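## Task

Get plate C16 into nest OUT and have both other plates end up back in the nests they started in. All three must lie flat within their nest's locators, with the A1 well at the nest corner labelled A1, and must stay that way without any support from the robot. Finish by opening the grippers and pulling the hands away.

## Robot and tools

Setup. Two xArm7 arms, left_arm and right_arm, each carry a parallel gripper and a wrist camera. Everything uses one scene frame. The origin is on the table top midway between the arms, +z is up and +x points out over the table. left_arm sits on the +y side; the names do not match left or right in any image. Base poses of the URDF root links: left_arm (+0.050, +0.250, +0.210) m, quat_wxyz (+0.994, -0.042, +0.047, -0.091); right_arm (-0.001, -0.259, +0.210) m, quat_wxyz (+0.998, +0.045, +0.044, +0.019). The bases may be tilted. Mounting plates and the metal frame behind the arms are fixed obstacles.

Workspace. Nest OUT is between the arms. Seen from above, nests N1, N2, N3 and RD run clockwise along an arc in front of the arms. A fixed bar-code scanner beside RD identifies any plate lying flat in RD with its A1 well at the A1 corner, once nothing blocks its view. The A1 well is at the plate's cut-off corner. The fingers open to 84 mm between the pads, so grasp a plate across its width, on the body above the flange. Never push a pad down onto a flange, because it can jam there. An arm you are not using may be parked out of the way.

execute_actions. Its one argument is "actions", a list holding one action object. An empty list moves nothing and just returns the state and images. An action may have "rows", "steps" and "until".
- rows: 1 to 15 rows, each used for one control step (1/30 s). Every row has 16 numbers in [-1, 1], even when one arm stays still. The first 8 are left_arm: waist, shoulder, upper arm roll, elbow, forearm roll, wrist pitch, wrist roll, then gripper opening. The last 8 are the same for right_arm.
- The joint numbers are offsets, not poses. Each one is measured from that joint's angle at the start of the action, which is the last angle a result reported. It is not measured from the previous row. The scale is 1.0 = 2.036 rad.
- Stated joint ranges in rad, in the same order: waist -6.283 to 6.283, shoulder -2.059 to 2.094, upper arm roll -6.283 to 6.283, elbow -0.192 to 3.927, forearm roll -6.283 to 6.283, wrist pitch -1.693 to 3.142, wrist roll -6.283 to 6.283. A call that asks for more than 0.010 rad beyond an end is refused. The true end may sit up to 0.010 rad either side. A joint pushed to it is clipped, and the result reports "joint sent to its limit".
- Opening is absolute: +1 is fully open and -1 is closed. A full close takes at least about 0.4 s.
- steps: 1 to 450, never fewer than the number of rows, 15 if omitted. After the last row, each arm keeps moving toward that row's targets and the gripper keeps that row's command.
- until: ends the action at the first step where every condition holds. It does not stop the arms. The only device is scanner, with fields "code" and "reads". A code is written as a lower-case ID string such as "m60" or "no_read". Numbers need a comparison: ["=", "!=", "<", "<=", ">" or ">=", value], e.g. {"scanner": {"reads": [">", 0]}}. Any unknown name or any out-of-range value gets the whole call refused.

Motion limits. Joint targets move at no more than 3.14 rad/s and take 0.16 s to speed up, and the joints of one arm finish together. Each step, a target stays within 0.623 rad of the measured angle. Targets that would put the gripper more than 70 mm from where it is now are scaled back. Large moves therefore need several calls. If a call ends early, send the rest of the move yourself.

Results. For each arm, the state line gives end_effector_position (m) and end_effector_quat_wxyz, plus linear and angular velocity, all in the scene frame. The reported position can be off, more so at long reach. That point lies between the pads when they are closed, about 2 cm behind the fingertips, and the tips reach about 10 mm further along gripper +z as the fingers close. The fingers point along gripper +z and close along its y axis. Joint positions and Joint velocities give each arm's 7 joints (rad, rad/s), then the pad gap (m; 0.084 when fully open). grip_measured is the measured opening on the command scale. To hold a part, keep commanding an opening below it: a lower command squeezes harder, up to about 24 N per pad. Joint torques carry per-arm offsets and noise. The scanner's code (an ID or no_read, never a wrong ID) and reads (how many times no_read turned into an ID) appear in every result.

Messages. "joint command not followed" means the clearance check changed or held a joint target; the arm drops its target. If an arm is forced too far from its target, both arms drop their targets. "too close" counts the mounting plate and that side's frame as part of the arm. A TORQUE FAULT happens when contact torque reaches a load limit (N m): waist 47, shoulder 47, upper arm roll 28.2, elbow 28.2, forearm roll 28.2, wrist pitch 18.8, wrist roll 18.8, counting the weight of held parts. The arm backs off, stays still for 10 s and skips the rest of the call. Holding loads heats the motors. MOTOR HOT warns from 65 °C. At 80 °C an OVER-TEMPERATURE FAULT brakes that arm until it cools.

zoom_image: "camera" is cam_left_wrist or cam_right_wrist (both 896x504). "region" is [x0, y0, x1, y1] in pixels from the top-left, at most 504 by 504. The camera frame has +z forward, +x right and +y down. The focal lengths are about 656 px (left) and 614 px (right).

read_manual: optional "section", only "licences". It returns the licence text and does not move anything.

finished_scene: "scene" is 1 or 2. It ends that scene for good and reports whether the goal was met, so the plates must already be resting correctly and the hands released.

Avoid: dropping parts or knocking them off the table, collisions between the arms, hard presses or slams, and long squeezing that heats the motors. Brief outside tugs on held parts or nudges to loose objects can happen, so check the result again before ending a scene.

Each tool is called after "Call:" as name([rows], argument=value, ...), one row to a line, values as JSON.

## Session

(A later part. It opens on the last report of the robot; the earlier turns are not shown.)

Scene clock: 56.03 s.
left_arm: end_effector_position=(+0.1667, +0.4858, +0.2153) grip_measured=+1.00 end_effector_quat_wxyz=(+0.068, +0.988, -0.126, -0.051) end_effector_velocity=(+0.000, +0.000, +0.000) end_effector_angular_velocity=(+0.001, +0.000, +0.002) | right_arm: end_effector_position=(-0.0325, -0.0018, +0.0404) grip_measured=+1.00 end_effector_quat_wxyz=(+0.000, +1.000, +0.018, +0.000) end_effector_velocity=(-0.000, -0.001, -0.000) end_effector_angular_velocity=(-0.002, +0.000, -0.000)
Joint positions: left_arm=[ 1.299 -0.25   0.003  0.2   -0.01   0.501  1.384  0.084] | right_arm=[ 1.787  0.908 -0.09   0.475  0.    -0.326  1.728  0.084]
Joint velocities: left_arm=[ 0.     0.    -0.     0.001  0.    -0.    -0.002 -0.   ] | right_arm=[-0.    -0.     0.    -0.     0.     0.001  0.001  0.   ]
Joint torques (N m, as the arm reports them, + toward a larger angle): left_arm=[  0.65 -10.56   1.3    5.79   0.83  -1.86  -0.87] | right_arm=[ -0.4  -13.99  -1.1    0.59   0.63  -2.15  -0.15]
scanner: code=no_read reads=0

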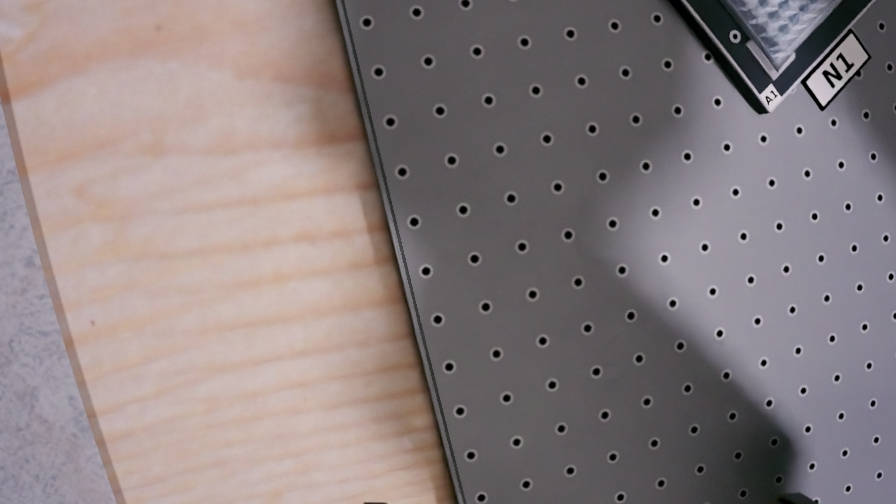

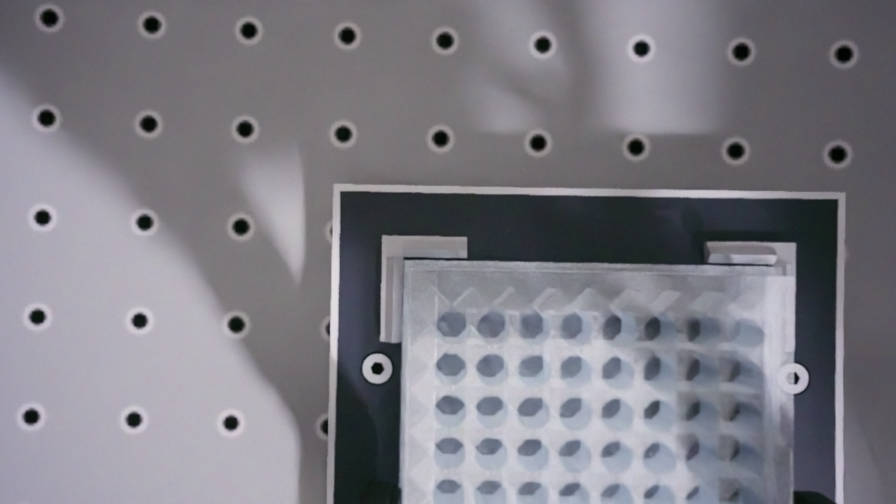

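Call:
execute_actions([
  {"rows":[[0,0,0,0,0,0,0,1,0.0006,-0.0055,-0.0004,-0.0027,0,0.0028,0,1],[0,0,0,0,0,0,0,1,0.0015,-0.014,-0.0011,-0.007,0,0.007,0,1],[0,0,0,0,0,0,0,1,0.0028,-0.025,-0.002,-0.0125,0,0.0125,0,1],[0,0,0,0,0,0,0,1,0.0043,-0.0386,-0.003,-0.0192,0,0.0193,0,1],[0,0,0,0,0,0,0,1,0.006,-0.051,-0.0042,-0.025,0,0.0262,0,1],[0,0,0,0,0,0,0,1,0.0078,-0.064,-0.0055,-0.0307,0,0.0333,0,1],[0,0,0,0,0,0,0,1,0.0097,-0.0768,-0.0068,-0.0363,0,0.0405,0,1],[0,0,0,0,0,0,0,1,0.012,-0.0925,-0.0087,-0.0426,0,0.0498,0,1],[0,0,0,0,0,0,0,1,0.0145,-0.108,-0.0107,-0.0488,0,0.0592,0,1],[0,0,0,0,0,0,0,1,0.0172,-0.1236,-0.0128,-0.0548,0,0.0689,0,1],[0,0,0,0,0,0,0,1,0.022,-0.145,-0.017,-0.062,0,0.083,0,1],[0,0,0,0,0,0,0,1,0.027,-0.166,-0.021,-0.069,0,0.098,0,1],[0,0,0,0,0,0,0,1,0.033,-0.187,-0.026,-0.0756,0,0.113,0,1],[0,0,0,0,0,0,0,1,0.0388,-0.208,-0.031,-0.082,0,0.1275,0,1]],"steps":18},
])

Scene clock: 58.33 s.
left_arm: end_effector_position=(+0.1667, +0.4858, +0.2153) grip_measured=+1.00 end_effector_quat_wxyz=(+0.068, +0.988, -0.126, -0.051) end_effector_velocity=(+0.000, +0.001, +0.000) end_effector_angular_velocity=(+0.002, -0.001, -0.000) | right_arm: end_effector_position=(-0.0322, +0.0004, +0.1200) grip_measured=+1.00 end_effector_quat_wxyz=(-0.002, +1.000, +0.018, +0.001) end_effector_velocity=(-0.007, +0.009, +0.146) end_effector_angular_velocity=(+0.041, +0.023, +0.002)
Joint positions: left_arm=[ 1.299 -0.25   0.003  0.2   -0.01   0.501  1.384  0.084] | right_arm=[ 1.852  0.537 -0.142  0.327  0.    -0.105  1.728  0.084]
Joint velocities: left_arm=[ 0.    -0.    -0.     0.     0.    -0.001  0.     0.   ] | right_arm=[ 0.173 -0.711 -0.142 -0.217 -0.     0.455 -0.001  0.   ]
Joint torques (N m, as the arm reports them, + toward a larger angle): left_arm=[  0.83 -11.05   0.86   5.74   1.02  -1.99  -0.61] | right_arm=[-2.05 -5.04 -0.4   3.07  0.56 -1.91 -0.2 ]
scanner: code=no_read reads=0

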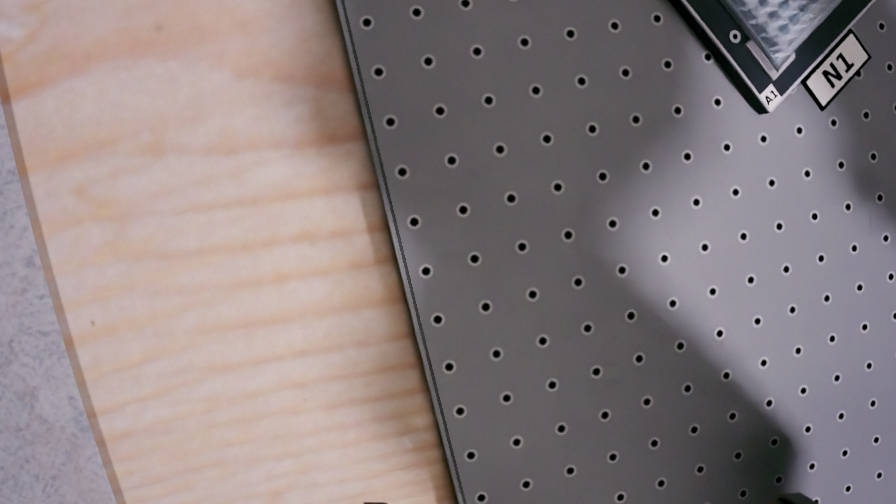

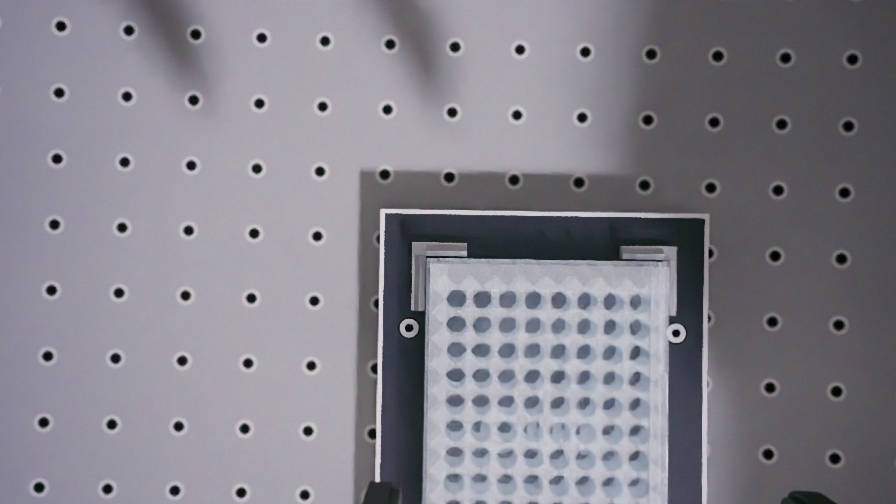

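Call:
execute_actions([
  {"rows":[[0,0,0,0,0,0,0,1,0,-0.05,0,0,0,0.04,0,1],[0,0,0,0,0,0,0,1,-0.03,-0.075,0,0.008,0,0.055,-0.025,1],[0,0,0,0,0,0,0,1,-0.07,-0.1,0,0.016,0,0.07,-0.06,1],[0,0,0,0,0,0,0,1,-0.12,-0.125,0,0.024,0,0.085,-0.1,1],[0,0,0,0,0,0,0,1,-0.17,-0.15,0,0.032,0,0.1,-0.14,1],[0,0,0,0,0,0,0,1,-0.22,-0.175,0,0.04,0,0.115,-0.185,1],[0,0,0,0,0,0,0,1,-0.27,-0.2,0,0.048,0,0.13,-0.225,1],[0,0,0,0,0,0,0,1,-0.32,-0.22,0,0.055,0,0.145,-0.27,1],[0,0,0,0,0,0,0,1,-0.37,-0.24,0,0.062,0,0.16,-0.31,1],[0,0,0,0,0,0,0,1,-0.42,-0.26,0,0.068,0,0.175,-0.35,1],[0,0,0,0,0,0,0,1,-0.47,-0.275,0,0.074,0,0.19,-0.39,1],[0,0,0,0,0,0,0,1,-0.52,-0.29,0,0.078,0,0.2,-0.435,1],[0,0,0,0,0,0,0,1,-0.57,-0.3,0,0.081,0,0.21,-0.475,1],[0,0,0,0,0,0,0,1,-0.62,-0.307,0,0.083,0,0.218,-0.515,1],[0,0,0,0,0,0,0,1,-0.664,-0.313,0,0.085,0,0.223,-0.554,1]],"steps":24},
])

Scene clock: 61.70 s.
left_arm: end_effector_position=(+0.1667, +0.4858, +0.2153) grip_measured=+1.00 end_effector_quat_wxyz=(+0.068, +0.988, -0.126, -0.051) end_effector_velocity=(+0.000, +0.000, +0.000) end_effector_angular_velocity=(+0.001, -0.000, +0.000) | right_arm: end_effector_position=(+0.1672, +0.0745, +0.2388) grip_measured=+1.00 end_effector_quat_wxyz=(-0.100, +0.995, -0.013, -0.010) end_effector_velocity=(+0.347, -0.080, +0.097) end_effector_angular_velocity=(+0.136, -0.139, -0.057)
Joint positions: left_arm=[ 1.299 -0.25   0.003  0.2   -0.01   0.501  1.384  0.084] | right_arm=[ 1.226  0.107 -0.144  0.433  0.     0.196  1.139  0.084]
Joint velocities: left_arm=[ 0.     0.     0.     0.    -0.    -0.001 -0.    -0.   ] | right_arm=[-0.928 -0.349  0.004  0.113 -0.     0.257 -0.902 -0.   ]
Joint torques (N m, as the arm reports them, + toward a larger angle): left_arm=[  0.75 -11.22   0.71   5.86   0.85  -1.49  -0.59] | right_arm=[  0.44 -11.23   1.06   8.76   0.61  -2.67  -0.14]
scanner: code=no_read reads=0

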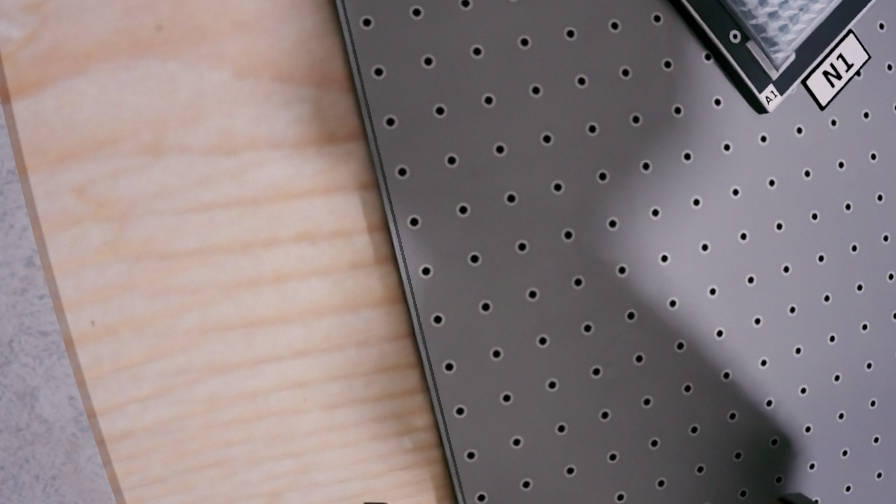

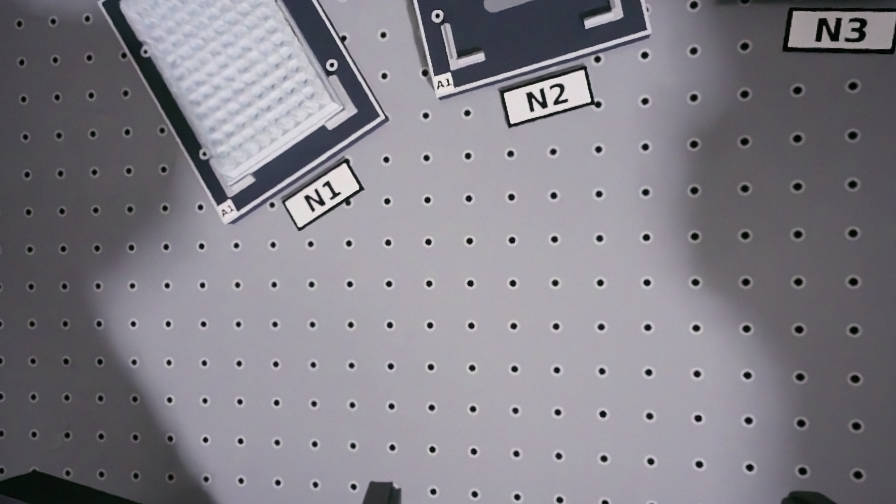

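Call:
execute_actions([
  {"steps":8},
])

Scene clock: 62.30 s.
left_arm: end_effector_position=(+0.1667, +0.4858, +0.2153) grip_measured=+1.00 end_effector_quat_wxyz=(+0.068, +0.988, -0.126, -0.051) end_effector_velocity=(+0.000, -0.000, +0.000) end_effector_angular_velocity=(+0.000, -0.000, -0.000) | right_arm: end_effector_position=(+0.2792, +0.0213, +0.2630) grip_measured=+1.00 end_effector_quat_wxyz=(-0.111, +0.993, -0.048, +0.016) end_effector_velocity=(+0.291, -0.213, +0.057) end_effector_angular_velocity=(+0.018, -0.131, -0.290)
Joint positions: left_arm=[ 1.299 -0.25   0.003  0.2   -0.01   0.501  1.384  0.084] | right_arm=[ 0.909  0.011 -0.143  0.465  0.     0.267  0.887  0.084]
Joint velocities: left_arm=[-0. -0. -0. -0. -0.  0.  0.  0.] | right_arm=[-0.9   -0.247  0.005  0.077 -0.001  0.18  -0.631 -0.   ]
Joint torques (N m, as the arm reports them, + toward a larger angle): left_arm=[  0.9  -10.81   1.26   5.95   1.24  -1.6   -0.71] | right_arm=[  1.44 -10.08   2.83   9.89   0.44  -2.35  -0.05]
scanner: code=no_read reads=0

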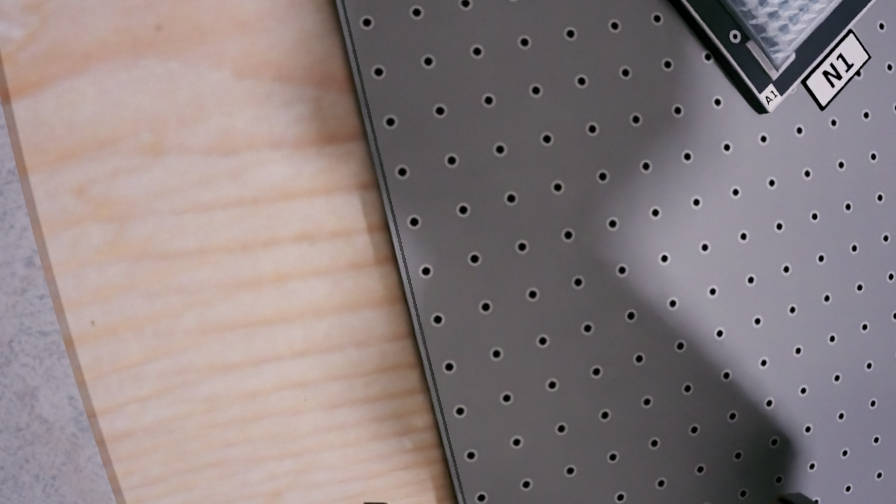

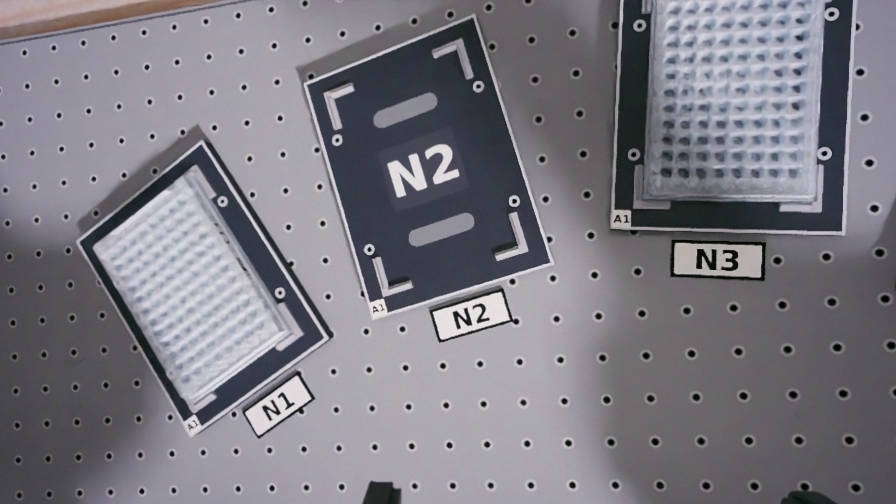

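Call:
zoom_image(camera="cam_right_wrist", region=[600, 60, 870, 250])

Call:
zoom_image(camera="cam_right_wrist", region=[70, 130, 350, 440])

Region (600, 60, 870, 250) of cam_right_wrist's 896x504 image, scaled by 1.867, with more detail than that image has; it fills the top 355 rows of this view, and the rest is white.

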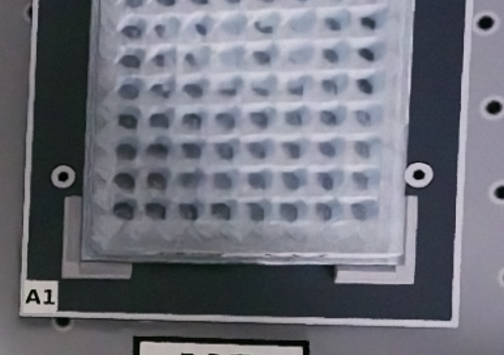

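Region (70, 130, 350, 440) of cam_right_wrist's 896x504 image, scaled by 1.626, with more detail than that image has; it fills the left 455 columns of this view, and the rest is white.

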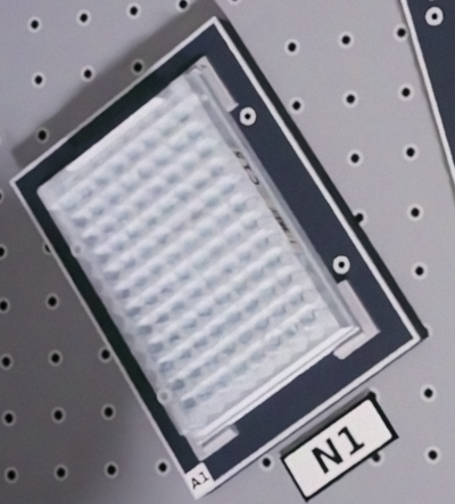

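Call:
finished_scene(scene=2)

The scene is finished: the task was done.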